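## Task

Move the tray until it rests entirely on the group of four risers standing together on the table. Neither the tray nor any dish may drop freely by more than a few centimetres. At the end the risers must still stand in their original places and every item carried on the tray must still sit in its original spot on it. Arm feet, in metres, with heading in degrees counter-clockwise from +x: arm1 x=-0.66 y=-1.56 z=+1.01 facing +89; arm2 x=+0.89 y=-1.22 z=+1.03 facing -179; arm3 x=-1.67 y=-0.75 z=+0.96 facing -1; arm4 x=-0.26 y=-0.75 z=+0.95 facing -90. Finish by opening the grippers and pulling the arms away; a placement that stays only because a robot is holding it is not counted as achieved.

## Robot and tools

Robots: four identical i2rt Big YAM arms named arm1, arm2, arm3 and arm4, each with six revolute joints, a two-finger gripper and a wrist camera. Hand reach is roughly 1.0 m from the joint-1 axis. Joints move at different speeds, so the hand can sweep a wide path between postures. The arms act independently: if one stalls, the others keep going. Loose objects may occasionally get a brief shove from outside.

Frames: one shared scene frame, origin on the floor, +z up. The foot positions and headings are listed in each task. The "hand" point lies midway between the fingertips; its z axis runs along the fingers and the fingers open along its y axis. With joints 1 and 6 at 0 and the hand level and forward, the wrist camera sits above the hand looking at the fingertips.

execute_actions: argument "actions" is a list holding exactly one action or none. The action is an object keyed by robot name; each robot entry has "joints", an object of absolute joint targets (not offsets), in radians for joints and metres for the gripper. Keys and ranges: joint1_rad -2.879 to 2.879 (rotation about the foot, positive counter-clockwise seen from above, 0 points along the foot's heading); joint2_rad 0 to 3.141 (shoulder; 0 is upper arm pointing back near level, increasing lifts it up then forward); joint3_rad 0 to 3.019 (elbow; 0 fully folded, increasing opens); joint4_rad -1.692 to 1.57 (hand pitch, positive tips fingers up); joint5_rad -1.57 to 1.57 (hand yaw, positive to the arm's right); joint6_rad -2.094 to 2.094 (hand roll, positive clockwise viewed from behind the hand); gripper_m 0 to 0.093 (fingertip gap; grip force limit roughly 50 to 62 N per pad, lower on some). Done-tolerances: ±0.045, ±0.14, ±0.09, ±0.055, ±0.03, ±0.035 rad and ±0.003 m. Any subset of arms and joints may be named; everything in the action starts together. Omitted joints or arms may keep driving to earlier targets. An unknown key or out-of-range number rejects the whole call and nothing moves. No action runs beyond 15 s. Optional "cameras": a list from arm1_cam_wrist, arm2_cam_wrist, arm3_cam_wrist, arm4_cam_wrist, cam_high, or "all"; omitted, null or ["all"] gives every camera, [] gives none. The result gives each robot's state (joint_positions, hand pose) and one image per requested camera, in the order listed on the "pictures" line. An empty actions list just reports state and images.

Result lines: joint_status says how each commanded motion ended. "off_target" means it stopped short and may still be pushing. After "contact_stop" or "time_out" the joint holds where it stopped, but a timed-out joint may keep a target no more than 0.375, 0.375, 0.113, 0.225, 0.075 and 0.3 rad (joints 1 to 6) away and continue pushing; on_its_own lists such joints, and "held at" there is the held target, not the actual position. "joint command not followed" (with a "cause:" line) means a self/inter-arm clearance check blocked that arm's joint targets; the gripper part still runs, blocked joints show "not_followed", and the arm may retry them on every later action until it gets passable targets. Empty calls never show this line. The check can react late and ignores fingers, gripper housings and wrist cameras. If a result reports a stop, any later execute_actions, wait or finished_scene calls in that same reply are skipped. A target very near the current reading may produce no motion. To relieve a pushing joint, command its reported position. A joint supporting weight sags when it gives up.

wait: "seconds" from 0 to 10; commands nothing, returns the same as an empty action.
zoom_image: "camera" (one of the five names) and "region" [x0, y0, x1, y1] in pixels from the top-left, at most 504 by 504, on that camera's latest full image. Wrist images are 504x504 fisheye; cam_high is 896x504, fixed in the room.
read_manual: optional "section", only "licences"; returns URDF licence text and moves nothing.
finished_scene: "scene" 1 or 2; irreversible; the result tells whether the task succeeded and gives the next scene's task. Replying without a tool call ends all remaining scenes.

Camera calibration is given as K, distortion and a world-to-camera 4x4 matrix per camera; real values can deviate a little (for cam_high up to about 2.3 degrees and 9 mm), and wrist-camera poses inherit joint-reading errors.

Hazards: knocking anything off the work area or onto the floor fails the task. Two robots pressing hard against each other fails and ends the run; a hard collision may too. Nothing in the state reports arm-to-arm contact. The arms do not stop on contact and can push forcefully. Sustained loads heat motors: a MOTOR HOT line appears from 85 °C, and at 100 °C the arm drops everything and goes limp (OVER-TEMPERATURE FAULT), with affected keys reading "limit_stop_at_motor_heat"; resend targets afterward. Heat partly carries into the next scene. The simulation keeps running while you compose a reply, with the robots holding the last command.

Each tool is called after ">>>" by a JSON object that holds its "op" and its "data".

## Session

>>> {"op": "execute_actions", "data": {"actions": []}}

Scene clock: 0.00 s.
arm1.joint_positions: joint1_rad=-1.488 joint2_rad=+0.459 joint3_rad=+1.317 joint4_rad=-1.177 joint5_rad=+0.154 joint6_rad=-0.427 gripper_m=+0.094
arm1.joint_status: not commanded
arm1.hand: x=-0.4631 y=-1.5748 z=+1.5790 quat_wxyz=(-0.562, +0.152, -0.796, +0.167) (m; scene frame)
arm2.joint_positions: joint1_rad=+0.868 joint2_rad=+0.588 joint3_rad=+1.401 joint4_rad=-1.336 joint5_rad=-0.201 joint6_rad=-0.341 gripper_m=+0.094
arm2.joint_status: not commanded
arm2.hand: x=+0.7881 y=-1.4050 z=+1.5870 quat_wxyz=(-0.214, -0.674, -0.538, +0.460) (m; scene frame)
arm3.joint_positions: joint1_rad=+0.208 joint2_rad=+0.582 joint3_rad=+1.390 joint4_rad=-1.241 joint5_rad=+0.090 joint6_rad=-0.428 gripper_m=+0.094
arm3.joint_status: not commanded
arm3.hand: x=-1.4435 y=-0.7303 z=+1.5320 quat_wxyz=(-0.529, +0.228, -0.811, +0.100) (m; scene frame)
arm4.joint_positions: joint1_rad=+0.405 joint2_rad=+0.460 joint3_rad=+1.423 joint4_rad=-1.207 joint5_rad=+0.139 joint6_rad=-0.081 gripper_m=+0.095
arm4.joint_status: not commanded
arm4.hand: x=-0.2065 y=-0.9116 z=+1.5671 quat_wxyz=(-0.462, -0.440, -0.654, +0.406) (m; scene frame)
pictures: arm1_cam_wrist, arm2_cam_wrist, arm3_cam_wrist, arm4_cam_wrist, cam_high
camera_calibration (this result's frames):
arm1_cam_wrist: T_world_to_cam=[[0.0278902, -0.89883, 0.43741, -2.09954], [-0.814375, -0.274182, -0.511487, 0.00347555], [0.579669, -0.34195, -0.739631, 1.02107], [0, 0, 0, 1]] pos_world=[-0.530498, -1.53702, 1.67536]
arm2_cam_wrist: T_world_to_cam=[[-0.92472, 0.324186, 0.199491, 0.871138], [0.223025, 0.886139, -0.406223, 1.71749], [-0.308469, -0.331151, -0.891732, 1.31634], [0, 0, 0, 1]] pos_world=[0.828567, -1.36843, 1.69773]
arm3_cam_wrist: T_world_to_cam=[[0.262733, -0.872847, 0.411229, -0.882279], [-0.795791, -0.437033, -0.419189, -0.821041], [0.545608, -0.217117, -0.809427, 1.99648], [0, 0, 0, 1]] pos_world=[-1.51087, -0.695446, 1.63465]
arm4_cam_wrist: T_world_to_cam=[[-0.945928, -0.301815, 0.118864, -0.65242], [-0.307397, 0.717051, -0.625576, 1.57468], [0.103577, -0.628288, -0.771055, 0.777555], [0, 0, 0, 1]] pos_world=[-0.213625, -0.837511, 1.66217]
Images, in order (width x height): arm1_cam_wrist 504x504, arm2_cam_wrist 504x504, arm3_cam_wrist 504x504, arm4_cam_wrist 504x504, cam_high 896x504.

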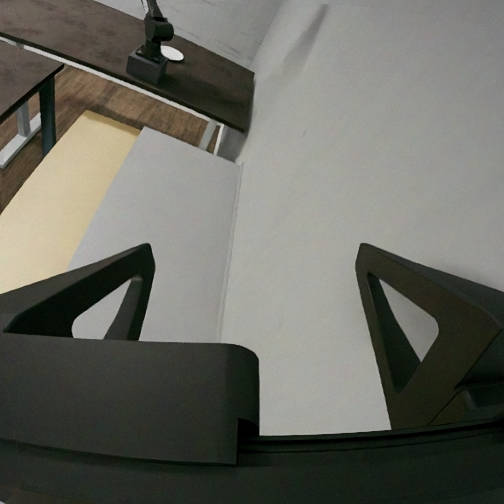

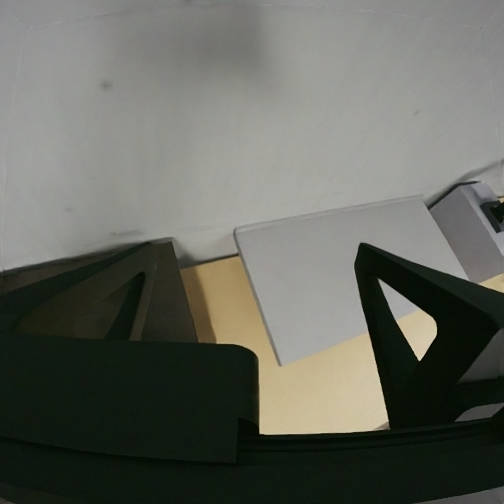

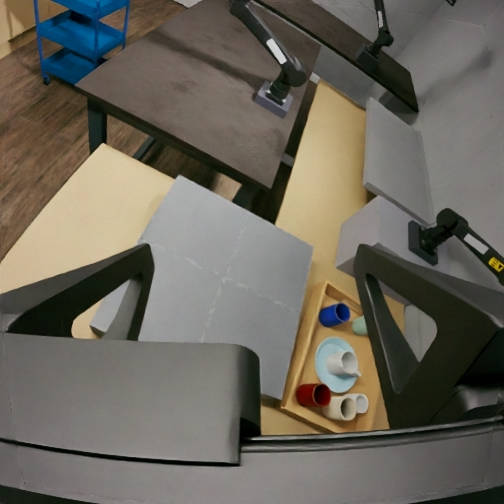

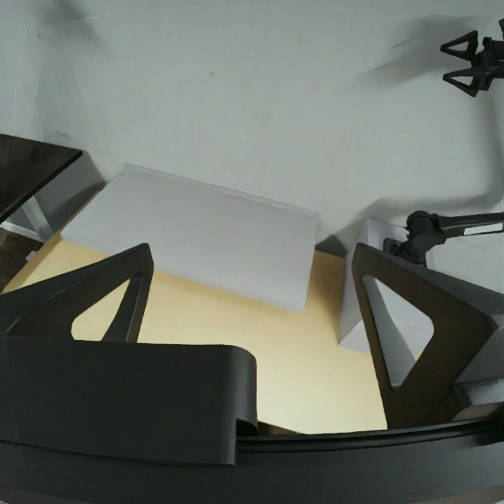

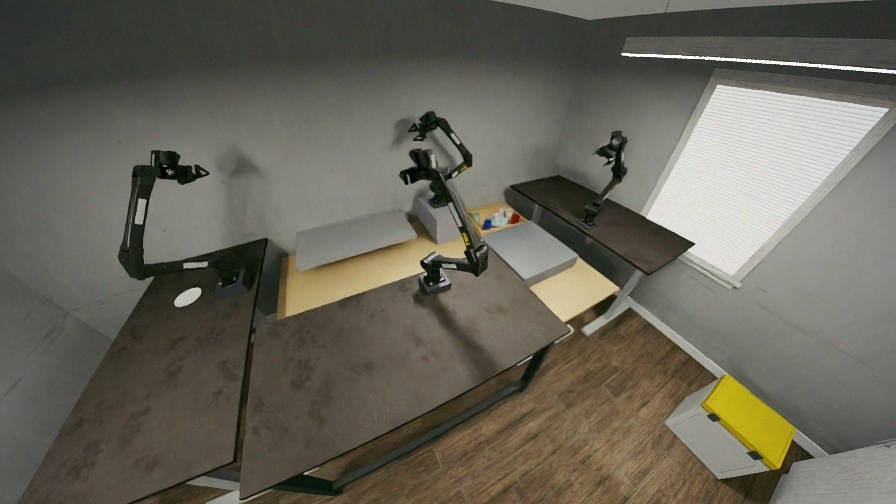

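>>> {"op": "execute_actions", "data": {"actions": [{"arm1":{"joints":{"joint1_rad":1.2,"joint2_rad":1.0,"joint3_rad":1.3,"joint4_rad":-1.4,"joint5_rad":0,"joint6_rad":0}},"arm3":{"joints":{"joint1_rad":-1.0,"joint2_rad":1.2,"joint3_rad":1.5,"joint4_rad":-1.4,"joint5_rad":0,"joint6_rad":0}}}], "cameras": ["arm1_cam_wrist","arm3_cam_wrist"]}}

Scene clock: 5.53 s.
arm1.joint_positions: joint1_rad=+1.193 joint2_rad=+1.008 joint3_rad=+1.288 joint4_rad=-1.386 joint5_rad=-0.001 joint6_rad=-0.008 gripper_m=+0.095
arm1.joint_status: all done
arm1.hand: x=-0.9856 y=-1.4223 z=+1.3813 quat_wxyz=(-0.045, +0.954, -0.189, -0.227) (m; scene frame)
arm2.joint_positions: joint1_rad=+0.868 joint2_rad=+0.588 joint3_rad=+1.401 joint4_rad=-1.336 joint5_rad=-0.201 joint6_rad=-0.341 gripper_m=+0.094
arm2.joint_status: not commanded
arm2.hand: x=+0.7881 y=-1.4050 z=+1.5870 quat_wxyz=(-0.214, -0.674, -0.538, +0.460) (m; scene frame)
arm3.joint_positions: joint1_rad=-0.999 joint2_rad=+1.199 joint3_rad=+1.478 joint4_rad=-1.385 joint5_rad=+0.001 joint6_rad=-0.011 gripper_m=+0.094
arm3.joint_status: all done
arm3.hand: x=-1.4515 y=-1.1184 z=+1.3536 quat_wxyz=(-0.197, -0.473, -0.852, +0.111) (m; scene frame)
arm4.joint_positions: joint1_rad=+0.405 joint2_rad=+0.460 joint3_rad=+1.423 joint4_rad=-1.207 joint5_rad=+0.139 joint6_rad=-0.081 gripper_m=+0.095
arm4.joint_status: not commanded
arm4.hand: x=-0.2065 y=-0.9116 z=+1.5671 quat_wxyz=(-0.462, -0.440, -0.654, +0.406) (m; scene frame)
pictures: arm1_cam_wrist, arm3_cam_wrist
camera_calibration (this result's frames):
arm1_cam_wrist: T_world_to_cam=[[0.399005, 0.916758, 0.0187014, 1.66502], [0.904455, -0.396842, 0.156455, 0.115651], [0.150853, -0.0455117, -0.987508, 1.57124], [0, 0, 0, 1]] pos_world=[-1.00598, -1.40901, 1.50238]
arm3_cam_wrist: T_world_to_cam=[[-0.846741, -0.531899, 0.0106361, -1.83237], [-0.523586, 0.836718, 0.160503, -0.0367997], [-0.0942705, 0.130335, -0.986978, 1.47225], [0, 0, 0, 1]] pos_world=[-1.43202, -1.13573, 1.47848]
Images, in order (width x height): arm1_cam_wrist 504x504, arm3_cam_wrist 504x504.

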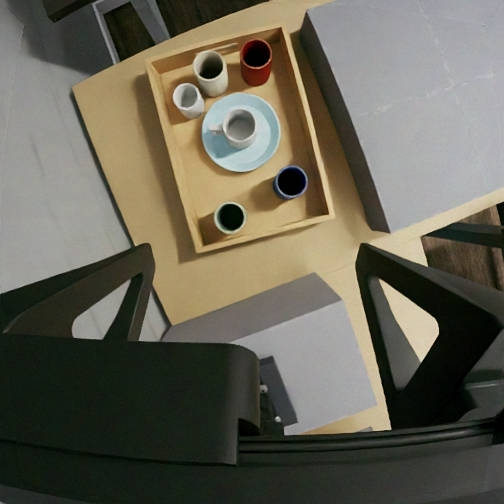

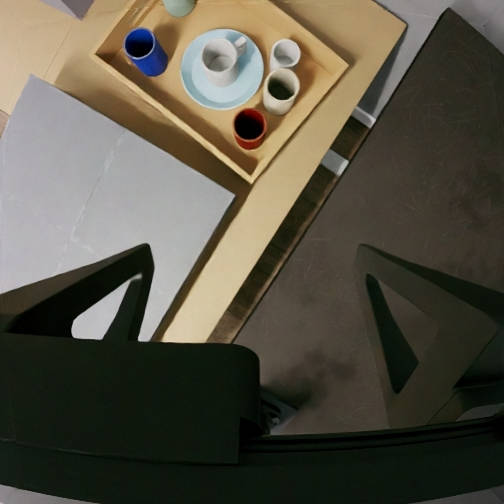

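>>> {"op": "execute_actions", "data": {"actions": [{"arm1":{"joints":{"joint1_rad":1.05,"joint2_rad":1.862,"joint3_rad":0.64,"joint4_rad":-0.334,"joint6_rad":1.185,"gripper_m":0.05}},"arm3":{"joints":{"joint1_rad":-1.136,"joint2_rad":2.286,"joint3_rad":1.71,"joint4_rad":-0.975,"joint6_rad":0.575,"gripper_m":0.045}}}], "cameras": ["arm1_cam_wrist","arm3_cam_wrist"]}}

Scene clock: 26.20 s.
arm1.joint_positions: joint1_rad=+1.052 joint2_rad=+1.849 joint3_rad=+0.632 joint4_rad=-0.348 joint5_rad=+0.000 joint6_rad=+1.177 gripper_m=+0.050
arm1.joint_status: all done
arm1.hand: x=-0.9389 y=-1.3935 z=+0.8805 quat_wxyz=(+0.002, +0.654, -0.757, -0.003) (m; scene frame)
arm2.joint_positions: joint1_rad=+0.868 joint2_rad=+0.588 joint3_rad=+1.401 joint4_rad=-1.336 joint5_rad=-0.201 joint6_rad=-0.341 gripper_m=+0.094
arm2.joint_status: not commanded
arm2.hand: x=+0.7881 y=-1.4050 z=+1.5870 quat_wxyz=(-0.214, -0.674, -0.538, +0.460) (m; scene frame)
arm3.joint_positions: joint1_rad=-1.143 joint2_rad=+2.306 joint3_rad=+1.683 joint4_rad=-0.987 joint5_rad=+0.000 joint6_rad=+0.564 gripper_m=+0.045
arm3.joint_status: all done
arm3.hand: x=-1.4271 y=-1.3277 z=+0.8558 quat_wxyz=(+0.022, -0.761, -0.648, -0.008) (m; scene frame)
arm4.joint_positions: joint1_rad=+0.405 joint2_rad=+0.460 joint3_rad=+1.423 joint4_rad=-1.207 joint5_rad=+0.139 joint6_rad=-0.081 gripper_m=+0.095
arm4.joint_status: not commanded
arm4.hand: x=-0.2065 y=-0.9116 z=+1.5671 quat_wxyz=(-0.462, -0.440, -0.654, +0.406) (m; scene frame)
pictures: arm1_cam_wrist, arm3_cam_wrist
camera_calibration (this result's frames):
arm1_cam_wrist: T_world_to_cam=[[0.98796, -0.153829, 0.0164806, 0.692397], [-0.134468, -0.801133, 0.583184, -1.75138], [-0.0765075, -0.578379, -0.812173, -0.0394266], [0, 0, 0, 1]] pos_world=[-0.922582, -1.31939, 0.977948]
arm3_cam_wrist: T_world_to_cam=[[-0.98807, 0.151245, 0.0290211, -1.2282], [0.137247, 0.779299, 0.611437, 0.711989], [0.0698609, 0.608126, -0.79076, 1.7112], [0, 0, 0, 1]] pos_world=[-1.43081, -1.40972, 0.95346]
Images, in order (width x height): arm1_cam_wrist 504x504, arm3_cam_wrist 504x504.

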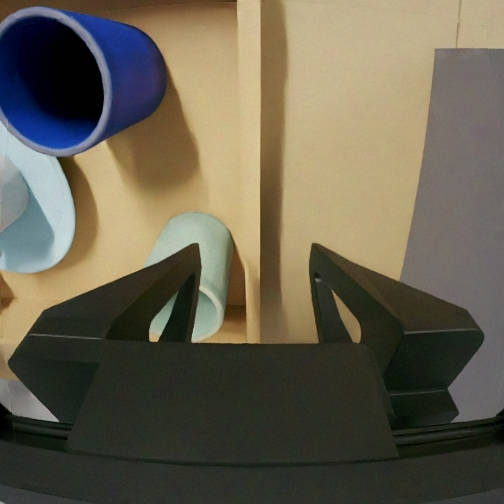

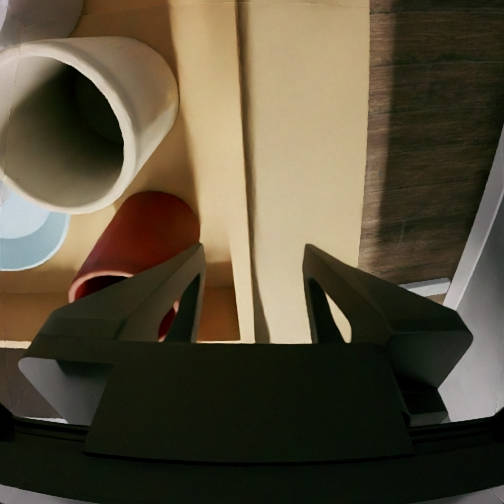

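>>> {"op": "execute_actions", "data": {"actions": [{"arm1":{"joints":{"joint1_rad":0.993,"joint2_rad":1.95,"joint3_rad":0.67,"joint4_rad":-0.28,"joint6_rad":1.13}},"arm3":{"joints":{"joint1_rad":-1.125,"joint2_rad":2.31,"joint3_rad":1.72,"joint4_rad":-0.93}}}], "cameras": []}}

>>> {"op": "execute_actions", "data": {"actions": [{"arm1":{"joints":{"joint2_rad":2.05,"joint3_rad":0.685,"joint4_rad":-0.19}},"arm3":{"joints":{"joint2_rad":2.36,"joint4_rad":-0.885}}}], "cameras": []}}

>>> {"op": "execute_actions", "data": {"actions": [{"arm1":{"joints":{"joint2_rad":2.12,"joint3_rad":0.70,"joint4_rad":-0.14}},"arm3":{"joints":{"joint2_rad":2.40,"joint3_rad":1.725,"joint4_rad":-0.855}}}], "cameras": ["arm1_cam_wrist","arm3_cam_wrist"]}}

Scene clock: 38.83 s.
arm1.joint_positions: joint1_rad=+0.999 joint2_rad=+1.941 joint3_rad=+0.662 joint4_rad=-0.292 joint5_rad=+0.000 joint6_rad=+1.138 gripper_m=+0.050
arm1.joint_status: all done
arm1.hand: x=-0.9354 y=-1.3750 z=+0.8560 quat_wxyz=(+0.001, +0.648, -0.761, +0.000) (m; scene frame)
arm2.joint_positions: joint1_rad=+0.868 joint2_rad=+0.588 joint3_rad=+1.401 joint4_rad=-1.336 joint5_rad=-0.201 joint6_rad=-0.341 gripper_m=+0.094
arm2.joint_status: not commanded
arm2.hand: x=+0.7881 y=-1.4050 z=+1.5870 quat_wxyz=(-0.214, -0.674, -0.538, +0.460) (m; scene frame)
arm3.joint_positions: joint1_rad=-1.133 joint2_rad=+2.306 joint3_rad=+1.683 joint4_rad=-0.947 joint5_rad=+0.000 joint6_rad=+0.564 gripper_m=+0.045
arm3.joint_status: all done
arm3.hand: x=-1.4177 y=-1.3343 z=+0.8555 quat_wxyz=(+0.003, -0.758, -0.652, -0.002) (m; scene frame)
arm4.joint_positions: joint1_rad=+0.405 joint2_rad=+0.460 joint3_rad=+1.423 joint4_rad=-1.207 joint5_rad=+0.139 joint6_rad=-0.081 gripper_m=+0.095
arm4.joint_status: not commanded
arm4.hand: x=-0.2065 y=-0.9116 z=+1.5671 quat_wxyz=(-0.462, -0.440, -0.654, +0.406) (m; scene frame)
pictures: none
No camera images: the call's "cameras" was empty. Leave "cameras" out to get every camera's image.

Scene clock: 39.73 s.
arm1.joint_positions: joint1_rad=+0.999 joint2_rad=+2.043 joint3_rad=+0.677 joint4_rad=-0.204 joint5_rad=+0.000 joint6_rad=+1.137 gripper_m=+0.050
arm1.joint_status: all done
arm1.hand: x=-0.9361 y=-1.3747 z=+0.8257 quat_wxyz=(+0.002, +0.649, -0.761, -0.001) (m; scene frame)
arm2.joint_positions: joint1_rad=+0.868 joint2_rad=+0.588 joint3_rad=+1.401 joint4_rad=-1.336 joint5_rad=-0.201 joint6_rad=-0.341 gripper_m=+0.094
arm2.joint_status: not commanded
arm2.hand: x=+0.7881 y=-1.4050 z=+1.5870 quat_wxyz=(-0.214, -0.674, -0.538, +0.460) (m; scene frame)
arm3.joint_positions: joint1_rad=-1.133 joint2_rad=+2.371 joint3_rad=+1.683 joint4_rad=-0.901 joint5_rad=+0.000 joint6_rad=+0.564 gripper_m=+0.045
arm3.joint_status: all done
arm3.hand: x=-1.4198 y=-1.3294 z=+0.8160 quat_wxyz=(+0.012, -0.758, -0.652, -0.004) (m; scene frame)
arm4.joint_positions: joint1_rad=+0.405 joint2_rad=+0.460 joint3_rad=+1.423 joint4_rad=-1.207 joint5_rad=+0.139 joint6_rad=-0.081 gripper_m=+0.095
arm4.joint_status: not commanded
arm4.hand: x=-0.2065 y=-0.9116 z=+1.5671 quat_wxyz=(-0.462, -0.440, -0.654, +0.406) (m; scene frame)
pictures: none
No camera images: the call's "cameras" was empty. Leave "cameras" out to get every camera's image.

Scene clock: 40.53 s.
arm1.joint_positions: joint1_rad=+0.999 joint2_rad=+2.108 joint3_rad=+0.694 joint4_rad=-0.153 joint5_rad=+0.000 joint6_rad=+1.137 gripper_m=+0.050
arm1.joint_status: all done
arm1.hand: x=-0.9378 y=-1.3736 z=+0.8067 quat_wxyz=(+0.002, +0.649, -0.761, -0.002) (m; scene frame)
arm2.joint_positions: joint1_rad=+0.868 joint2_rad=+0.588 joint3_rad=+1.401 joint4_rad=-1.336 joint5_rad=-0.201 joint6_rad=-0.341 gripper_m=+0.094
arm2.joint_status: not commanded
arm2.hand: x=+0.7881 y=-1.4050 z=+1.5870 quat_wxyz=(-0.214, -0.674, -0.538, +0.460) (m; scene frame)
arm3.joint_positions: joint1_rad=-1.133 joint2_rad=+2.402 joint3_rad=+1.683 joint4_rad=-0.872 joint5_rad=+0.000 joint6_rad=+0.564 gripper_m=+0.045
arm3.joint_status: all done
arm3.hand: x=-1.4205 y=-1.3278 z=+0.7970 quat_wxyz=(+0.013, -0.758, -0.652, -0.005) (m; scene frame)
arm4.joint_positions: joint1_rad=+0.405 joint2_rad=+0.460 joint3_rad=+1.423 joint4_rad=-1.207 joint5_rad=+0.139 joint6_rad=-0.081 gripper_m=+0.095
arm4.joint_status: not commanded
arm4.hand: x=-0.2065 y=-0.9116 z=+1.5671 quat_wxyz=(-0.462, -0.440, -0.654, +0.406) (m; scene frame)
pictures: arm1_cam_wrist, arm3_cam_wrist
camera_calibration (this result's frames):
arm1_cam_wrist: T_world_to_cam=[[0.985783, -0.166982, 0.0186691, 0.673723], [-0.146333, -0.798616, 0.583779, -1.70031], [-0.0825711, -0.578212, -0.811698, -0.0936411], [0, 0, 0, 1]] pos_world=[-0.92069, -1.29954, 0.904023]
arm3_cam_wrist: T_world_to_cam=[[-0.989652, 0.142267, 0.0186779, -1.22586], [0.125053, 0.791335, 0.598457, 0.756031], [0.0703604, 0.5946, -0.800937, 1.65517], [0, 0, 0, 1]] pos_world=[-1.42417, -1.40804, 0.896132]
Images, in order (width x height): arm1_cam_wrist 504x504, arm3_cam_wrist 504x504.

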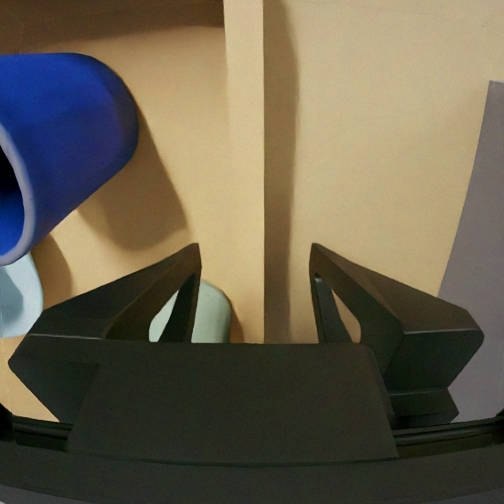

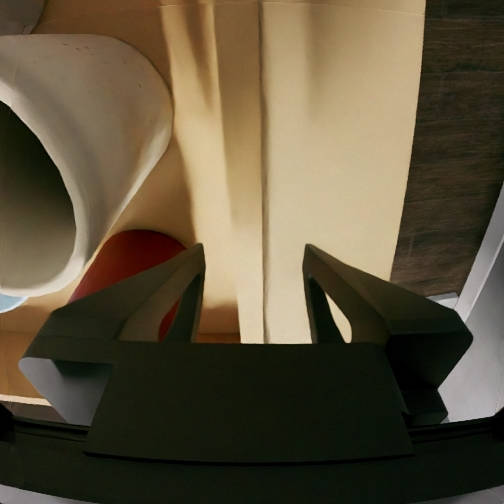

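>>> {"op": "execute_actions", "data": {"actions": [{"arm1":{"joints":{"joint2_rad":2.19,"joint3_rad":0.71,"joint4_rad":-0.09,"gripper_m":0.04}},"arm3":{"joints":{"joint1_rad":-1.15,"joint2_rad":2.44,"joint3_rad":1.75,"joint4_rad":-0.82,"gripper_m":0.04}}}], "cameras": []}}

>>> {"op": "execute_actions", "data": {"actions": [{"arm1":{"joints":{"joint2_rad":2.255,"joint3_rad":0.73,"joint4_rad":-0.045}},"arm3":{"joints":{"joint2_rad":2.475,"joint3_rad":1.76,"joint4_rad":-0.80}}}], "cameras": []}}

>>> {"op": "execute_actions", "data": {"actions": [{"arm1":{"joints":{"joint2_rad":2.32,"joint3_rad":0.752,"joint4_rad":0.0}},"arm3":{"joints":{"joint2_rad":2.51,"joint3_rad":1.77,"joint4_rad":-0.78}}}], "cameras": ["arm1_cam_wrist","arm3_cam_wrist"]}}

Scene clock: 45.40 s.
arm1.joint_positions: joint1_rad=+0.999 joint2_rad=+2.179 joint3_rad=+0.705 joint4_rad=-0.103 joint5_rad=+0.000 joint6_rad=+1.137 gripper_m=+0.040
arm1.joint_status: all done
arm1.hand: x=-0.9339 y=-1.3762 z=+0.7852 quat_wxyz=(+0.001, +0.649, -0.761, +0.002) (m; scene frame)
arm2.joint_positions: joint1_rad=+0.868 joint2_rad=+0.588 joint3_rad=+1.401 joint4_rad=-1.336 joint5_rad=-0.201 joint6_rad=-0.341 gripper_m=+0.094
arm2.joint_status: not commanded
arm2.hand: x=+0.7881 y=-1.4050 z=+1.5870 quat_wxyz=(-0.214, -0.674, -0.538, +0.460) (m; scene frame)
arm3.joint_positions: joint1_rad=-1.142 joint2_rad=+2.440 joint3_rad=+1.707 joint4_rad=-0.836 joint5_rad=+0.000 joint6_rad=+0.564 gripper_m=+0.040
arm3.joint_status: all done
arm3.hand: x=-1.4216 y=-1.3385 z=+0.7802 quat_wxyz=(+0.003, -0.761, -0.649, -0.001) (m; scene frame)
arm4.joint_positions: joint1_rad=+0.405 joint2_rad=+0.460 joint3_rad=+1.423 joint4_rad=-1.207 joint5_rad=+0.139 joint6_rad=-0.081 gripper_m=+0.095
arm4.joint_status: not commanded
arm4.hand: x=-0.2065 y=-0.9116 z=+1.5671 quat_wxyz=(-0.462, -0.440, -0.654, +0.406) (m; scene frame)
pictures: none
No camera images: the call's "cameras" was empty. Leave "cameras" out to get every camera's image.

Scene clock: 46.23 s.
arm1.joint_positions: joint1_rad=+0.999 joint2_rad=+2.242 joint3_rad=+0.729 joint4_rad=-0.058 joint5_rad=+0.000 joint6_rad=+1.137 gripper_m=+0.040
arm1.joint_status: all done
arm1.hand: x=-0.9363 y=-1.3747 z=+0.7663 quat_wxyz=(+0.001, +0.649, -0.761, -0.001) (m; scene frame)
arm2.joint_positions: joint1_rad=+0.868 joint2_rad=+0.588 joint3_rad=+1.401 joint4_rad=-1.336 joint5_rad=-0.201 joint6_rad=-0.341 gripper_m=+0.094
arm2.joint_status: not commanded
arm2.hand: x=+0.7881 y=-1.4050 z=+1.5870 quat_wxyz=(-0.214, -0.674, -0.538, +0.460) (m; scene frame)
arm3.joint_positions: joint1_rad=-1.144 joint2_rad=+2.476 joint3_rad=+1.716 joint4_rad=-0.817 joint5_rad=+0.000 joint6_rad=+0.565 gripper_m=+0.040
arm3.joint_status: all done
arm3.hand: x=-1.4243 y=-1.3367 z=+0.7606 quat_wxyz=(+0.007, -0.762, -0.647, -0.003) (m; scene frame)
arm4.joint_positions: joint1_rad=+0.405 joint2_rad=+0.460 joint3_rad=+1.423 joint4_rad=-1.207 joint5_rad=+0.139 joint6_rad=-0.081 gripper_m=+0.095
arm4.joint_status: not commanded
arm4.hand: x=-0.2065 y=-0.9116 z=+1.5671 quat_wxyz=(-0.462, -0.440, -0.654, +0.406) (m; scene frame)
pictures: none
No camera images: the call's "cameras" was empty. Leave "cameras" out to get every camera's image.

Scene clock: 46.97 s.
arm1.joint_positions: joint1_rad=+0.999 joint2_rad=+2.307 joint3_rad=+0.752 joint4_rad=-0.013 joint5_rad=+0.000 joint6_rad=+1.137 gripper_m=+0.040
arm1.joint_status: all done
arm1.hand: x=-0.9367 y=-1.3745 z=+0.7464 quat_wxyz=(+0.002, +0.649, -0.761, -0.002) (m; scene frame)
arm2.joint_positions: joint1_rad=+0.868 joint2_rad=+0.588 joint3_rad=+1.401 joint4_rad=-1.336 joint5_rad=-0.201 joint6_rad=-0.341 gripper_m=+0.094
arm2.joint_status: not commanded
arm2.hand: x=+0.7881 y=-1.4050 z=+1.5870 quat_wxyz=(-0.214, -0.674, -0.538, +0.460) (m; scene frame)
arm3.joint_positions: joint1_rad=-1.146 joint2_rad=+2.494 joint3_rad=+1.730 joint4_rad=-0.796 joint5_rad=-0.001 joint6_rad=+0.567 gripper_m=+0.040
arm3.joint_status: all done
arm3.hand: x=-1.4224 y=-1.3429 z=+0.7533 quat_wxyz=(-0.002, -0.763, -0.646, -0.001) (m; scene frame)
arm4.joint_positions: joint1_rad=+0.405 joint2_rad=+0.460 joint3_rad=+1.423 joint4_rad=-1.207 joint5_rad=+0.139 joint6_rad=-0.081 gripper_m=+0.095
arm4.joint_status: not commanded
arm4.hand: x=-0.2065 y=-0.9116 z=+1.5671 quat_wxyz=(-0.462, -0.440, -0.654, +0.406) (m; scene frame)
pictures: arm1_cam_wrist, arm3_cam_wrist
camera_calibration (this result's frames):
arm1_cam_wrist: T_world_to_cam=[[0.985835, -0.166596, 0.019364, 0.673706], [-0.146397, -0.798425, 0.584025, -1.66566], [-0.0818356, -0.578587, -0.811505, -0.142964], [0, 0, 0, 1]] pos_world=[-0.91971, -1.30038, 0.843725]
arm3_cam_wrist: T_world_to_cam=[[-0.987488, 0.15769, 0.00147209, -1.18803], [0.129542, 0.805825, 0.577811, 0.83582], [0.0899285, 0.570772, -0.816169, 1.6366], [0, 0, 0, 1]] pos_world=[-1.42861, -1.42031, 0.854548]
Images, in order (width x height): arm1_cam_wrist 504x504, arm3_cam_wrist 504x504.

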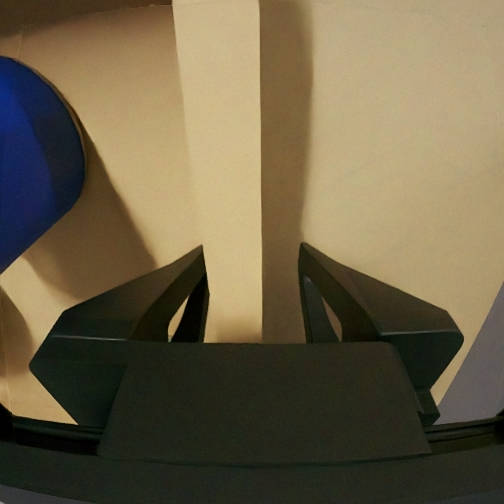

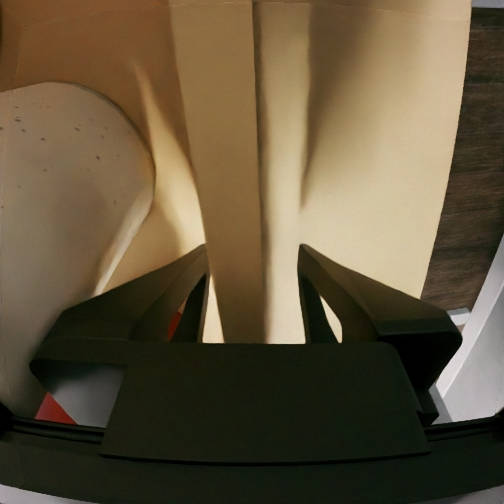

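>>> {"op": "execute_actions", "data": {"actions": [{"arm1":{"joints":{"gripper_m":0}},"arm3":{"joints":{"joint2_rad":2.49,"gripper_m":0}}}], "cameras": []}}

>>> {"op": "execute_actions", "data": {"actions": [{"arm1":{"joints":{"joint2_rad":2.13,"joint3_rad":0.72,"joint4_rad":-0.097}},"arm3":{"joints":{"joint2_rad":2.34,"joint3_rad":1.77,"joint4_rad":-0.84}}}], "cameras": []}}

>>> {"op": "execute_actions", "data": {"actions": [{"arm1":{"joints":{"joint2_rad":1.99,"joint3_rad":0.69,"joint4_rad":-0.20}},"arm3":{"joints":{"joint2_rad":2.27,"joint3_rad":1.76,"joint4_rad":-0.90}}}], "cameras": ["arm1_cam_wrist","arm3_cam_wrist"]}}

Scene clock: 53.63 s.
arm1.joint_positions: joint1_rad=+0.999 joint2_rad=+2.307 joint3_rad=+0.755 joint4_rad=-0.009 joint5_rad=-0.004 joint6_rad=+1.124 gripper_m=+0.011
arm1.joint_status: gripper_m off_target (ended at +0.011, target +0.000)
arm1.hand: x=-0.9397 y=-1.3733 z=+0.7464 quat_wxyz=(+0.004, +0.654, -0.757, -0.005) (m; scene frame)
arm2.joint_positions: joint1_rad=+0.868 joint2_rad=+0.588 joint3_rad=+1.401 joint4_rad=-1.336 joint5_rad=-0.201 joint6_rad=-0.341 gripper_m=+0.094
arm2.joint_status: not commanded
arm2.hand: x=+0.7881 y=-1.4050 z=+1.5870 quat_wxyz=(-0.214, -0.674, -0.538, +0.460) (m; scene frame)
arm3.joint_positions: joint1_rad=-1.141 joint2_rad=+2.494 joint3_rad=+1.733 joint4_rad=-0.792 joint5_rad=+0.001 joint6_rad=+0.535 gripper_m=+0.010
arm3.joint_status: gripper_m off_target (ended at +0.010, target +0.000); the others done
arm3.hand: x=-1.4193 y=-1.3437 z=+0.7537 quat_wxyz=(-0.004, -0.751, -0.660, +0.001) (m; scene frame)
arm4.joint_positions: joint1_rad=+0.405 joint2_rad=+0.460 joint3_rad=+1.423 joint4_rad=-1.207 joint5_rad=+0.139 joint6_rad=-0.081 gripper_m=+0.095
arm4.joint_status: not commanded
arm4.hand: x=-0.2065 y=-0.9116 z=+1.5671 quat_wxyz=(-0.462, -0.440, -0.654, +0.406) (m; scene frame)
pictures: none
No camera images: the call's "cameras" was empty. Leave "cameras" out to get every camera's image.

Scene clock: 54.53 s.
arm1.joint_positions: joint1_rad=+0.999 joint2_rad=+2.219 joint3_rad=+0.723 joint4_rad=-0.089 joint5_rad=+0.017 joint6_rad=+1.130 gripper_m=+0.011
arm1.joint_status: all done
arm1.hand: x=-0.9324 y=-1.3738 z=+0.7733 quat_wxyz=(-0.009, +0.652, -0.759, +0.004) (m; scene frame)
arm2.joint_positions: joint1_rad=+0.868 joint2_rad=+0.588 joint3_rad=+1.401 joint4_rad=-1.336 joint5_rad=-0.201 joint6_rad=-0.341 gripper_m=+0.094
arm2.joint_status: not commanded
arm2.hand: x=+0.7881 y=-1.4050 z=+1.5870 quat_wxyz=(-0.214, -0.674, -0.538, +0.460) (m; scene frame)
arm3.joint_positions: joint1_rad=-1.136 joint2_rad=+2.480 joint3_rad=+1.733 joint4_rad=-0.812 joint5_rad=-0.035 joint6_rad=+0.548 gripper_m=+0.010
arm3.joint_status: all done
arm3.hand: x=-1.4107 y=-1.3399 z=+0.7628 quat_wxyz=(-0.007, -0.754, -0.657, -0.017) (m; scene frame)
arm4.joint_positions: joint1_rad=+0.405 joint2_rad=+0.460 joint3_rad=+1.423 joint4_rad=-1.207 joint5_rad=+0.139 joint6_rad=-0.081 gripper_m=+0.095
arm4.joint_status: not commanded
arm4.hand: x=-0.2065 y=-0.9116 z=+1.5671 quat_wxyz=(-0.462, -0.440, -0.654, +0.406) (m; scene frame)
pictures: none
No camera images: the call's "cameras" was empty. Leave "cameras" out to get every camera's image.

Scene clock: 55.57 s.
arm1.joint_positions: joint1_rad=+0.999 joint2_rad=+2.075 joint3_rad=+0.681 joint4_rad=-0.196 joint5_rad=+0.012 joint6_rad=+1.137 gripper_m=+0.011
arm1.joint_status: all done
arm1.hand: x=-0.9302 y=-1.3762 z=+0.8161 quat_wxyz=(-0.007, +0.649, -0.761, +0.007) (m; scene frame)
arm2.joint_positions: joint1_rad=+0.868 joint2_rad=+0.588 joint3_rad=+1.401 joint4_rad=-1.336 joint5_rad=-0.201 joint6_rad=-0.341 gripper_m=+0.094
arm2.joint_status: not commanded
arm2.hand: x=+0.7881 y=-1.4050 z=+1.5870 quat_wxyz=(-0.214, -0.674, -0.538, +0.460) (m; scene frame)
arm3.joint_positions: joint1_rad=-1.132 joint2_rad=+2.404 joint3_rad=+1.720 joint4_rad=-0.882 joint5_rad=-0.037 joint6_rad=+0.556 gripper_m=+0.010
arm3.joint_status: all done
arm3.hand: x=-1.4082 y=-1.3389 z=+0.8061 quat_wxyz=(-0.004, -0.755, -0.655, -0.019) (m; scene frame)
arm4.joint_positions: joint1_rad=+0.405 joint2_rad=+0.460 joint3_rad=+1.423 joint4_rad=-1.207 joint5_rad=+0.139 joint6_rad=-0.081 gripper_m=+0.095
arm4.joint_status: not commanded
arm4.hand: x=-0.2065 y=-0.9116 z=+1.5671 quat_wxyz=(-0.462, -0.440, -0.654, +0.406) (m; scene frame)
pictures: arm1_cam_wrist, arm3_cam_wrist
camera_calibration (this result's frames):
arm1_cam_wrist: T_world_to_cam=[[0.985121, -0.16604, 0.0443504, 0.645364], [-0.1606, -0.797515, 0.58153, -1.71671], [-0.0611868, -0.58, -0.812315, -0.0689526], [0, 0, 0, 1]] pos_world=[-0.915684, -1.30194, 0.913685]
arm3_cam_wrist: T_world_to_cam=[[-0.990683, 0.133777, -0.0255034, -1.18952], [0.0922354, 0.796873, 0.597065, 0.720147], [0.100197, 0.58915, -0.801787, 1.70359], [0, 0, 0, 1]] pos_world=[-1.41555, -1.41841, 0.905609]
Images, in order (width x height): arm1_cam_wrist 504x504, arm3_cam_wrist 504x504.

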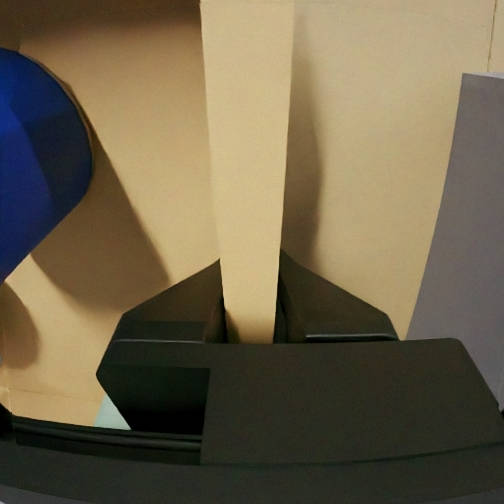

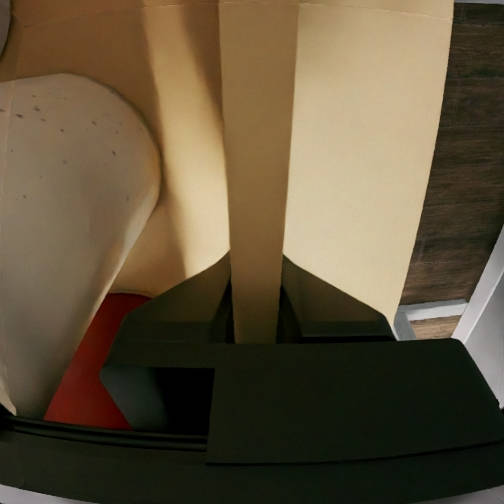

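>>> {"op": "execute_actions", "data": {"actions": [{"arm1":{"joints":{"joint2_rad":1.86,"joint3_rad":0.675,"joint4_rad":-0.288}},"arm3":{"joints":{"joint2_rad":2.165,"joint3_rad":1.75,"joint4_rad":-0.965}}}], "cameras": []}}

>>> {"op": "execute_actions", "data": {"actions": [{"arm1":{"joints":{"joint2_rad":1.73,"joint3_rad":0.67,"joint4_rad":-0.413}},"arm3":{"joints":{"joint2_rad":2.105,"joint3_rad":1.755,"joint4_rad":-1.03}}}], "cameras": []}}

>>> {"op": "execute_actions", "data": {"actions": [{"arm1":{"joints":{"joint2_rad":1.605,"joint3_rad":0.678,"joint4_rad":-0.546}},"arm3":{"joints":{"joint2_rad":2.06,"joint3_rad":1.78,"joint4_rad":-1.10}}}], "cameras": ["cam_high"]}}

Scene clock: 63.67 s.
arm1.joint_positions: joint1_rad=+0.999 joint2_rad=+1.941 joint3_rad=+0.658 joint4_rad=-0.286 joint5_rad=+0.007 joint6_rad=+1.142 gripper_m=+0.011
arm1.joint_status: all done
arm1.hand: x=-0.9343 y=-1.3745 z=+0.8554 quat_wxyz=(-0.002, +0.647, -0.762, -0.002) (m; scene frame)
arm2.joint_positions: joint1_rad=+0.868 joint2_rad=+0.588 joint3_rad=+1.401 joint4_rad=-1.336 joint5_rad=-0.201 joint6_rad=-0.341 gripper_m=+0.094
arm2.joint_status: not commanded
arm2.hand: x=+0.7881 y=-1.4050 z=+1.5870 quat_wxyz=(-0.214, -0.674, -0.538, +0.460) (m; scene frame)
arm3.joint_positions: joint1_rad=-1.132 joint2_rad=+2.311 joint3_rad=+1.697 joint4_rad=-0.958 joint5_rad=-0.027 joint6_rad=+0.562 gripper_m=+0.010
arm3.joint_status: joint2_rad time_out (moved -0.093 of -0.239); the others done
arm3.on_its_own: joint2_rad reads +2.311 and still pushes toward +2.165 since a time_out
arm3.hand: x=-1.4115 y=-1.3347 z=+0.8570 quat_wxyz=(+0.000, -0.757, -0.653, -0.015) (m; scene frame)
arm4.joint_positions: joint1_rad=+0.405 joint2_rad=+0.460 joint3_rad=+1.423 joint4_rad=-1.207 joint5_rad=+0.139 joint6_rad=-0.081 gripper_m=+0.095
arm4.joint_status: not commanded
arm4.hand: x=-0.2065 y=-0.9116 z=+1.5671 quat_wxyz=(-0.462, -0.440, -0.654, +0.406) (m; scene frame)
pictures: none
No camera images: the call's "cameras" was empty. Leave "cameras" out to get every camera's image.

not run: a stop came earlier in this reply.

not run: a stop came earlier in this reply.

>>> {"op": "execute_actions", "data": {"actions": [{"arm1":{"joints":{"joint2_rad":1.73,"joint3_rad":0.67,"joint4_rad":-0.413}},"arm3":{"joints":{"joint1_rad":-1.16,"joint2_rad":2.105,"joint3_rad":1.76,"joint4_rad":-1.03}}}], "cameras": []}}

Scene clock: 67.90 s.
arm1.joint_positions: joint1_rad=+0.999 joint2_rad=+1.815 joint3_rad=+0.653 joint4_rad=-0.406 joint5_rad=+0.006 joint6_rad=+1.144 gripper_m=+0.011
arm1.joint_status: all done
arm1.hand: x=-0.9346 y=-1.3743 z=+0.8938 quat_wxyz=(-0.001, +0.646, -0.763, -0.003) (m; scene frame)
arm2.joint_positions: joint1_rad=+0.868 joint2_rad=+0.588 joint3_rad=+1.401 joint4_rad=-1.336 joint5_rad=-0.201 joint6_rad=-0.341 gripper_m=+0.094
arm2.joint_status: not commanded
arm2.hand: x=+0.7881 y=-1.4050 z=+1.5870 quat_wxyz=(-0.214, -0.674, -0.538, +0.460) (m; scene frame)
arm3.joint_positions: joint1_rad=-1.132 joint2_rad=+2.250 joint3_rad=+1.697 joint4_rad=-1.015 joint5_rad=-0.028 joint6_rad=+0.564 gripper_m=+0.010
arm3.joint_status: joint2_rad time_out (moved -0.061 of -0.206); the others done
arm3.on_its_own: joint2_rad reads +2.250 and still pushes toward +2.105 since a time_out
arm3.hand: x=-1.4116 y=-1.3340 z=+0.8947 quat_wxyz=(-0.002, -0.758, -0.652, -0.015) (m; scene frame)
arm4.joint_positions: joint1_rad=+0.405 joint2_rad=+0.460 joint3_rad=+1.423 joint4_rad=-1.207 joint5_rad=+0.139 joint6_rad=-0.081 gripper_m=+0.095
arm4.joint_status: not commanded
arm4.hand: x=-0.2065 y=-0.9116 z=+1.5671 quat_wxyz=(-0.462, -0.440, -0.654, +0.406) (m; scene frame)
pictures: none
No camera images: the call's "cameras" was empty. Leave "cameras" out to get every camera's image.

>>> {"op": "execute_actions", "data": {"actions": [{"arm1":{"joints":{"joint2_rad":1.605,"joint3_rad":0.678,"joint4_rad":-0.546}},"arm3":{"joints":{"joint1_rad":-1.14,"joint2_rad":2.055,"joint3_rad":1.785,"joint4_rad":-1.10}}}], "cameras": []}}

>>> {"op": "execute_actions", "data": {"actions": [{"arm1":{"joints":{"joint1_rad":0.76,"joint2_rad":1.70,"joint3_rad":0.86,"joint4_rad":-0.614,"joint6_rad":0.864}},"arm3":{"joints":{"joint1_rad":-1.043,"joint2_rad":1.87,"joint3_rad":1.45,"joint4_rad":-0.968,"joint6_rad":0.623}}}], "cameras": ["cam_high"]}}

Scene clock: 82.57 s.
arm1.joint_positions: joint1_rad=+0.999 joint2_rad=+1.691 joint3_rad=+0.653 joint4_rad=-0.534 joint5_rad=+0.011 joint6_rad=+1.155 gripper_m=+0.011
arm1.joint_status: all done
arm1.hand: x=-0.9313 y=-1.3755 z=+0.9321 quat_wxyz=(-0.004, +0.642, -0.767, -0.001) (m; scene frame)
arm2.joint_positions: joint1_rad=+0.868 joint2_rad=+0.588 joint3_rad=+1.401 joint4_rad=-1.336 joint5_rad=-0.201 joint6_rad=-0.341 gripper_m=+0.094
arm2.joint_status: not commanded
arm2.hand: x=+0.7881 y=-1.4050 z=+1.5870 quat_wxyz=(-0.214, -0.674, -0.538, +0.460) (m; scene frame)
arm3.joint_positions: joint1_rad=-1.122 joint2_rad=+2.193 joint3_rad=+1.697 joint4_rad=-1.075 joint5_rad=-0.032 joint6_rad=+0.584 gripper_m=+0.010
arm3.joint_status: all done
arm3.hand: x=-1.4073 y=-1.3273 z=+0.9299 quat_wxyz=(-0.001, -0.761, -0.648, -0.017) (m; scene frame)
arm4.joint_positions: joint1_rad=+0.405 joint2_rad=+0.460 joint3_rad=+1.423 joint4_rad=-1.207 joint5_rad=+0.139 joint6_rad=-0.081 gripper_m=+0.095
arm4.joint_status: not commanded
arm4.hand: x=-0.2065 y=-0.9116 z=+1.5671 quat_wxyz=(-0.462, -0.440, -0.654, +0.406) (m; scene frame)
pictures: none
No camera images: the call's "cameras" was empty. Leave "cameras" out to get every camera's image.

Scene clock: 84.87 s.
arm1.joint_positions: joint1_rad=+0.752 joint2_rad=+1.772 joint3_rad=+0.814 joint4_rad=-0.601 joint5_rad=+0.009 joint6_rad=+0.893 gripper_m=+0.011
arm1.joint_status: all done
arm1.hand: x=-0.9170 y=-1.2714 z=+0.9382 quat_wxyz=(-0.003, +0.648, -0.762, -0.007) (m; scene frame)
arm2.joint_positions: joint1_rad=+0.868 joint2_rad=+0.588 joint3_rad=+1.401 joint4_rad=-1.336 joint5_rad=-0.201 joint6_rad=-0.341 gripper_m=+0.094
arm2.joint_status: not commanded
arm2.hand: x=+0.7881 y=-1.4050 z=+1.5870 quat_wxyz=(-0.214, -0.674, -0.538, +0.460) (m; scene frame)
arm3.joint_positions: joint1_rad=-1.027 joint2_rad=+2.012 joint3_rad=+1.396 joint4_rad=-0.968 joint5_rad=-0.032 joint6_rad=+0.662 gripper_m=+0.010
arm3.joint_status: joint2_rad time_out (moved -0.181 of -0.323); joint6_rad time_out (moved +0.078 of +0.039); the others done
arm3.on_its_own: joint2_rad reads +2.012 and still pushes toward +1.870 since a time_out; joint6_rad reads +0.662 and still pushes toward +0.623 since a time_out
arm3.hand: x=-1.3938 y=-1.2299 z=+0.9368 quat_wxyz=(+0.007, -0.756, -0.655, -0.019) (m; scene frame)
arm4.joint_positions: joint1_rad=+0.405 joint2_rad=+0.460 joint3_rad=+1.423 joint4_rad=-1.207 joint5_rad=+0.139 joint6_rad=-0.081 gripper_m=+0.095
arm4.joint_status: not commanded
arm4.hand: x=-0.2065 y=-0.9116 z=+1.5671 quat_wxyz=(-0.462, -0.440, -0.654, +0.406) (m; scene frame)
pictures: cam_high
Images, in order (width x height): cam_high 896x504.

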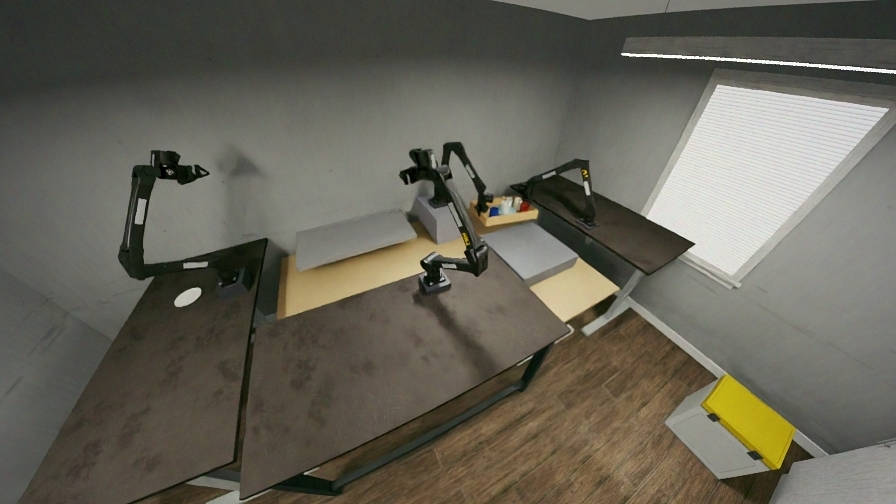

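>>> {"op": "execute_actions", "data": {"actions": [{"arm1":{"joints":{"joint1_rad":0.596,"joint2_rad":1.85,"joint3_rad":1.105,"joint4_rad":-0.712,"joint6_rad":0.668}},"arm3":{"joints":{"joint1_rad":-0.955,"joint2_rad":1.735,"joint3_rad":1.225,"joint4_rad":-0.874,"joint6_rad":0.71}}}], "cameras": []}}

>>> {"op": "execute_actions", "data": {"actions": [{"arm1":{"joints":{"joint1_rad":0.479,"joint2_rad":2.0,"joint3_rad":1.40,"joint4_rad":-0.842,"joint6_rad":0.52}},"arm3":{"joints":{"joint1_rad":-0.815,"joint2_rad":1.62,"joint3_rad":1.02,"joint4_rad":-0.805,"joint6_rad":0.81}}}], "cameras": []}}

>>> {"op": "execute_actions", "data": {"actions": [{"arm1":{"joints":{"joint1_rad":0.394,"joint2_rad":2.18,"joint3_rad":1.76,"joint4_rad":-1.01,"joint6_rad":0.403}},"arm3":{"joints":{"joint1_rad":-0.635,"joint2_rad":1.52,"joint3_rad":0.85,"joint4_rad":-0.76,"joint6_rad":0.951}}}], "cameras": []}}

>>> {"op": "execute_actions", "data": {"actions": [{"arm1":{"joints":{"joint1_rad":0.331,"joint2_rad":2.44,"joint3_rad":2.27,"joint4_rad":-1.257,"joint6_rad":0.309}},"arm3":{"joints":{"joint1_rad":-0.40,"joint2_rad":1.45,"joint3_rad":0.745,"joint4_rad":-0.738,"joint6_rad":1.149}}}], "cameras": ["cam_high"]}}

Scene clock: 94.97 s.
arm1.joint_positions: joint1_rad=+0.596 joint2_rad=+1.929 joint3_rad=+1.059 joint4_rad=-0.689 joint5_rad=-0.003 joint6_rad=+0.695 gripper_m=+0.011
arm1.joint_status: all done
arm1.hand: x=-0.9148 y=-1.1686 z=+0.9319 quat_wxyz=(+0.002, +0.664, -0.748, -0.007) (m; scene frame)
arm2.joint_positions: joint1_rad=+0.868 joint2_rad=+0.588 joint3_rad=+1.401 joint4_rad=-1.336 joint5_rad=-0.201 joint6_rad=-0.341 gripper_m=+0.094
arm2.joint_status: not commanded
arm2.hand: x=+0.7881 y=-1.4050 z=+1.5870 quat_wxyz=(-0.214, -0.674, -0.538, +0.460) (m; scene frame)
arm3.joint_positions: joint1_rad=-0.937 joint2_rad=+1.871 joint3_rad=+1.155 joint4_rad=-0.872 joint5_rad=-0.024 joint6_rad=+0.721 gripper_m=+0.010
arm3.joint_status: all done
arm3.hand: x=-1.3935 y=-1.1455 z=+0.9359 quat_wxyz=(+0.010, -0.745, -0.666, -0.015) (m; scene frame)
arm4.joint_positions: joint1_rad=+0.405 joint2_rad=+0.460 joint3_rad=+1.423 joint4_rad=-1.207 joint5_rad=+0.139 joint6_rad=-0.081 gripper_m=+0.095
arm4.joint_status: not commanded
arm4.hand: x=-0.2065 y=-0.9116 z=+1.5671 quat_wxyz=(-0.462, -0.440, -0.654, +0.406) (m; scene frame)
pictures: none
No camera images: the call's "cameras" was empty. Leave "cameras" out to get every camera's image.

Scene clock: 96.20 s.
arm1.joint_positions: joint1_rad=+0.485 joint2_rad=+2.086 joint3_rad=+1.341 joint4_rad=-0.815 joint5_rad=-0.009 joint6_rad=+0.547 gripper_m=+0.011
arm1.joint_status: all done
arm1.hand: x=-0.9080 y=-1.0684 z=+0.9303 quat_wxyz=(+0.004, +0.677, -0.736, -0.007) (m; scene frame)
arm2.joint_positions: joint1_rad=+0.868 joint2_rad=+0.588 joint3_rad=+1.401 joint4_rad=-1.336 joint5_rad=-0.201 joint6_rad=-0.341 gripper_m=+0.094
arm2.joint_status: not commanded
arm2.hand: x=+0.7881 y=-1.4050 z=+1.5870 quat_wxyz=(-0.214, -0.674, -0.538, +0.460) (m; scene frame)
arm3.joint_positions: joint1_rad=-0.802 joint2_rad=+1.741 joint3_rad=+0.956 joint4_rad=-0.803 joint5_rad=-0.018 joint6_rad=+0.830 gripper_m=+0.010
arm3.joint_status: all done
arm3.hand: x=-1.3871 y=-1.0581 z=+0.9374 quat_wxyz=(+0.012, -0.736, -0.676, -0.011) (m; scene frame)
arm4.joint_positions: joint1_rad=+0.405 joint2_rad=+0.460 joint3_rad=+1.423 joint4_rad=-1.207 joint5_rad=+0.139 joint6_rad=-0.081 gripper_m=+0.095
arm4.joint_status: not commanded
arm4.hand: x=-0.2065 y=-0.9116 z=+1.5671 quat_wxyz=(-0.462, -0.440, -0.654, +0.406) (m; scene frame)
pictures: none
No camera images: the call's "cameras" was empty. Leave "cameras" out to get every camera's image.

Scene clock: 98.53 s.
arm1.joint_positions: joint1_rad=+0.406 joint2_rad=+2.269 joint3_rad=+1.679 joint4_rad=-0.972 joint5_rad=-0.019 joint6_rad=+0.442 gripper_m=+0.011
arm1.joint_status: joint6_rad time_out (moved -0.106 of -0.144); the others done
arm1.on_its_own: joint6_rad reads +0.442 and still pushes toward +0.403 since a time_out
arm1.hand: x=-0.9023 y=-0.9714 z=+0.9268 quat_wxyz=(+0.008, +0.687, -0.727, -0.008) (m; scene frame)
arm2.joint_positions: joint1_rad=+0.868 joint2_rad=+0.588 joint3_rad=+1.401 joint4_rad=-1.336 joint5_rad=-0.201 joint6_rad=-0.341 gripper_m=+0.094
arm2.joint_status: not commanded
arm2.hand: x=+0.7881 y=-1.4050 z=+1.5870 quat_wxyz=(-0.214, -0.674, -0.538, +0.460) (m; scene frame)
arm3.joint_positions: joint1_rad=-0.626 joint2_rad=+1.630 joint3_rad=+0.795 joint4_rad=-0.755 joint5_rad=-0.016 joint6_rad=+0.984 gripper_m=+0.010
arm3.joint_status: all done
arm3.hand: x=-1.3821 y=-0.9702 z=+0.9371 quat_wxyz=(+0.014, -0.729, -0.684, -0.009) (m; scene frame)
arm4.joint_positions: joint1_rad=+0.405 joint2_rad=+0.460 joint3_rad=+1.423 joint4_rad=-1.207 joint5_rad=+0.139 joint6_rad=-0.081 gripper_m=+0.095
arm4.joint_status: not commanded
arm4.hand: x=-0.2065 y=-0.9116 z=+1.5671 quat_wxyz=(-0.462, -0.440, -0.654, +0.406) (m; scene frame)
pictures: none
No camera images: the call's "cameras" was empty. Leave "cameras" out to get every camera's image.

not run: a stop came earlier in this reply.

Split the last step.

>>> {"op": "execute_actions", "data": {"actions": [{"arm1":{"joints":{"joint1_rad":0.36,"joint2_rad":2.30,"joint3_rad":2.02,"joint4_rad":-1.12,"joint6_rad":0.38}},"arm3":{"joints":{"joint1_rad":-0.515,"joint2_rad":1.485,"joint3_rad":0.81,"joint4_rad":-0.745,"joint6_rad":1.07}}}], "cameras": []}}

>>> {"op": "execute_actions", "data": {"actions": [{"arm1":{"joints":{"joint1_rad":0.331,"joint2_rad":2.44,"joint3_rad":2.29,"joint4_rad":-1.257,"joint6_rad":0.335}},"arm3":{"joints":{"joint1_rad":-0.39,"joint2_rad":1.455,"joint3_rad":0.765,"joint4_rad":-0.73,"joint6_rad":1.175}}}], "cameras": ["cam_high"]}}

Scene clock: 105.57 s.
arm1.joint_positions: joint1_rad=+0.364 joint2_rad=+2.398 joint3_rad=+1.922 joint4_rad=-1.090 joint5_rad=-0.016 joint6_rad=+0.398 gripper_m=+0.011
arm1.joint_status: joint3_rad time_out (moved +0.242 of +0.341); the others done
arm1.on_its_own: joint3_rad reads +1.922 and still pushes toward +2.020 since a time_out
arm1.hand: x=-0.8940 y=-0.9146 z=+0.9237 quat_wxyz=(+0.008, +0.688, -0.726, -0.006) (m; scene frame)
arm2.joint_positions: joint1_rad=+0.868 joint2_rad=+0.588 joint3_rad=+1.401 joint4_rad=-1.336 joint5_rad=-0.201 joint6_rad=-0.341 gripper_m=+0.094
arm2.joint_status: not commanded
arm2.hand: x=+0.7881 y=-1.4050 z=+1.5870 quat_wxyz=(-0.214, -0.674, -0.538, +0.460) (m; scene frame)
arm3.joint_positions: joint1_rad=-0.510 joint2_rad=+1.600 joint3_rad=+0.752 joint4_rad=-0.747 joint5_rad=-0.014 joint6_rad=+1.073 gripper_m=+0.010
arm3.joint_status: all done
arm3.hand: x=-1.3729 y=-0.9270 z=+0.9367 quat_wxyz=(+0.017, -0.720, -0.694, -0.006) (m; scene frame)
arm4.joint_positions: joint1_rad=+0.405 joint2_rad=+0.460 joint3_rad=+1.423 joint4_rad=-1.207 joint5_rad=+0.139 joint6_rad=-0.081 gripper_m=+0.095
arm4.joint_status: not commanded
arm4.hand: x=-0.2065 y=-0.9116 z=+1.5671 quat_wxyz=(-0.462, -0.440, -0.654, +0.406) (m; scene frame)
pictures: none
No camera images: the call's "cameras" was empty. Leave "cameras" out to get every camera's image.

not run: a stop came earlier in this reply.

>>> {"op": "execute_actions", "data": {"actions": [{"arm1":{"joints":{"joint1_rad":0.331,"joint2_rad":2.44,"joint3_rad":2.31,"joint4_rad":-1.25,"joint6_rad":0.335}},"arm3":{"joints":{"joint1_rad":-0.37,"joint2_rad":1.47,"joint3_rad":0.77,"joint4_rad":-0.71,"joint6_rad":1.19}}}], "cameras": ["cam_high"]}}

>>> {"op": "zoom_image", "data": {"camera": "cam_high", "region": [440, 170, 640, 300]}}

Scene clock: 111.13 s.
arm1.joint_positions: joint1_rad=+0.329 joint2_rad=+2.546 joint3_rad=+2.202 joint4_rad=-1.223 joint5_rad=-0.016 joint6_rad=+0.354 gripper_m=+0.011
arm1.joint_status: joint3_rad time_out (moved +0.280 of +0.388); the others done
arm1.on_its_own: joint3_rad reads +2.202 and still pushes toward +2.310 since a time_out
arm1.hand: x=-0.8855 y=-0.8622 z=+0.9202 quat_wxyz=(+0.008, +0.691, -0.723, -0.006) (m; scene frame)
arm2.joint_positions: joint1_rad=+0.868 joint2_rad=+0.588 joint3_rad=+1.401 joint4_rad=-1.336 joint5_rad=-0.201 joint6_rad=-0.341 gripper_m=+0.094
arm2.joint_status: not commanded
arm2.hand: x=+0.7881 y=-1.4050 z=+1.5870 quat_wxyz=(-0.214, -0.674, -0.538, +0.460) (m; scene frame)
arm3.joint_positions: joint1_rad=-0.370 joint2_rad=+1.582 joint3_rad=+0.711 joint4_rad=-0.724 joint5_rad=-0.016 joint6_rad=+1.203 gripper_m=+0.010
arm3.joint_status: all done
arm3.hand: x=-1.3634 y=-0.8781 z=+0.9329 quat_wxyz=(+0.017, -0.716, -0.698, -0.005) (m; scene frame)
arm4.joint_positions: joint1_rad=+0.405 joint2_rad=+0.460 joint3_rad=+1.423 joint4_rad=-1.207 joint5_rad=+0.139 joint6_rad=-0.081 gripper_m=+0.095
arm4.joint_status: not commanded
arm4.hand: x=-0.2065 y=-0.9116 z=+1.5671 quat_wxyz=(-0.462, -0.440, -0.654, +0.406) (m; scene frame)
pictures: cam_high
Images, in order (width x height): cam_high 896x504.

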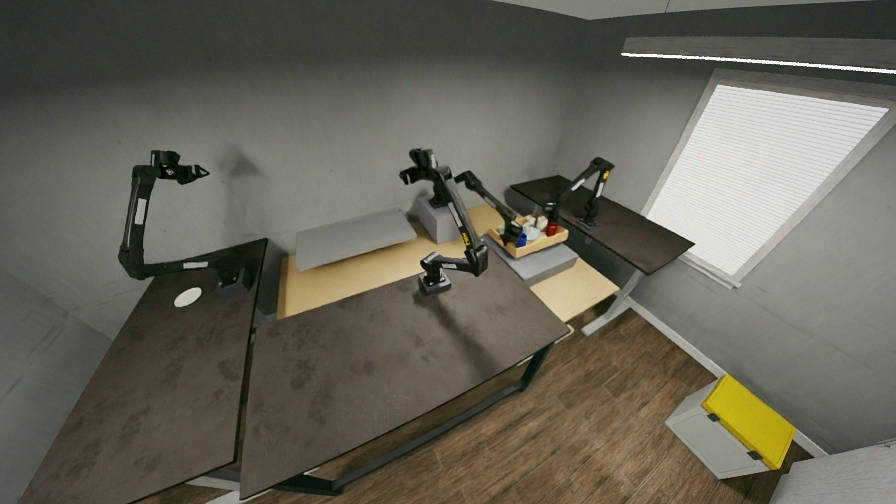

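Region (440, 170, 640, 300) of cam_high's 896x504 image, scaled by 2.520, with more detail than that image has; it fills the top 328 rows of this view, and the rest is white.

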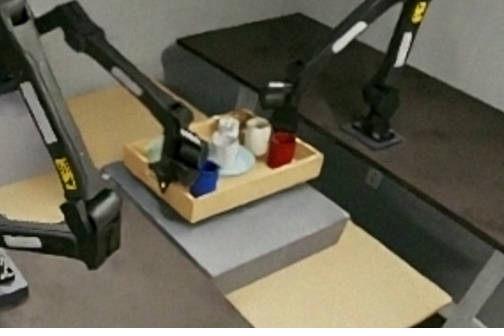

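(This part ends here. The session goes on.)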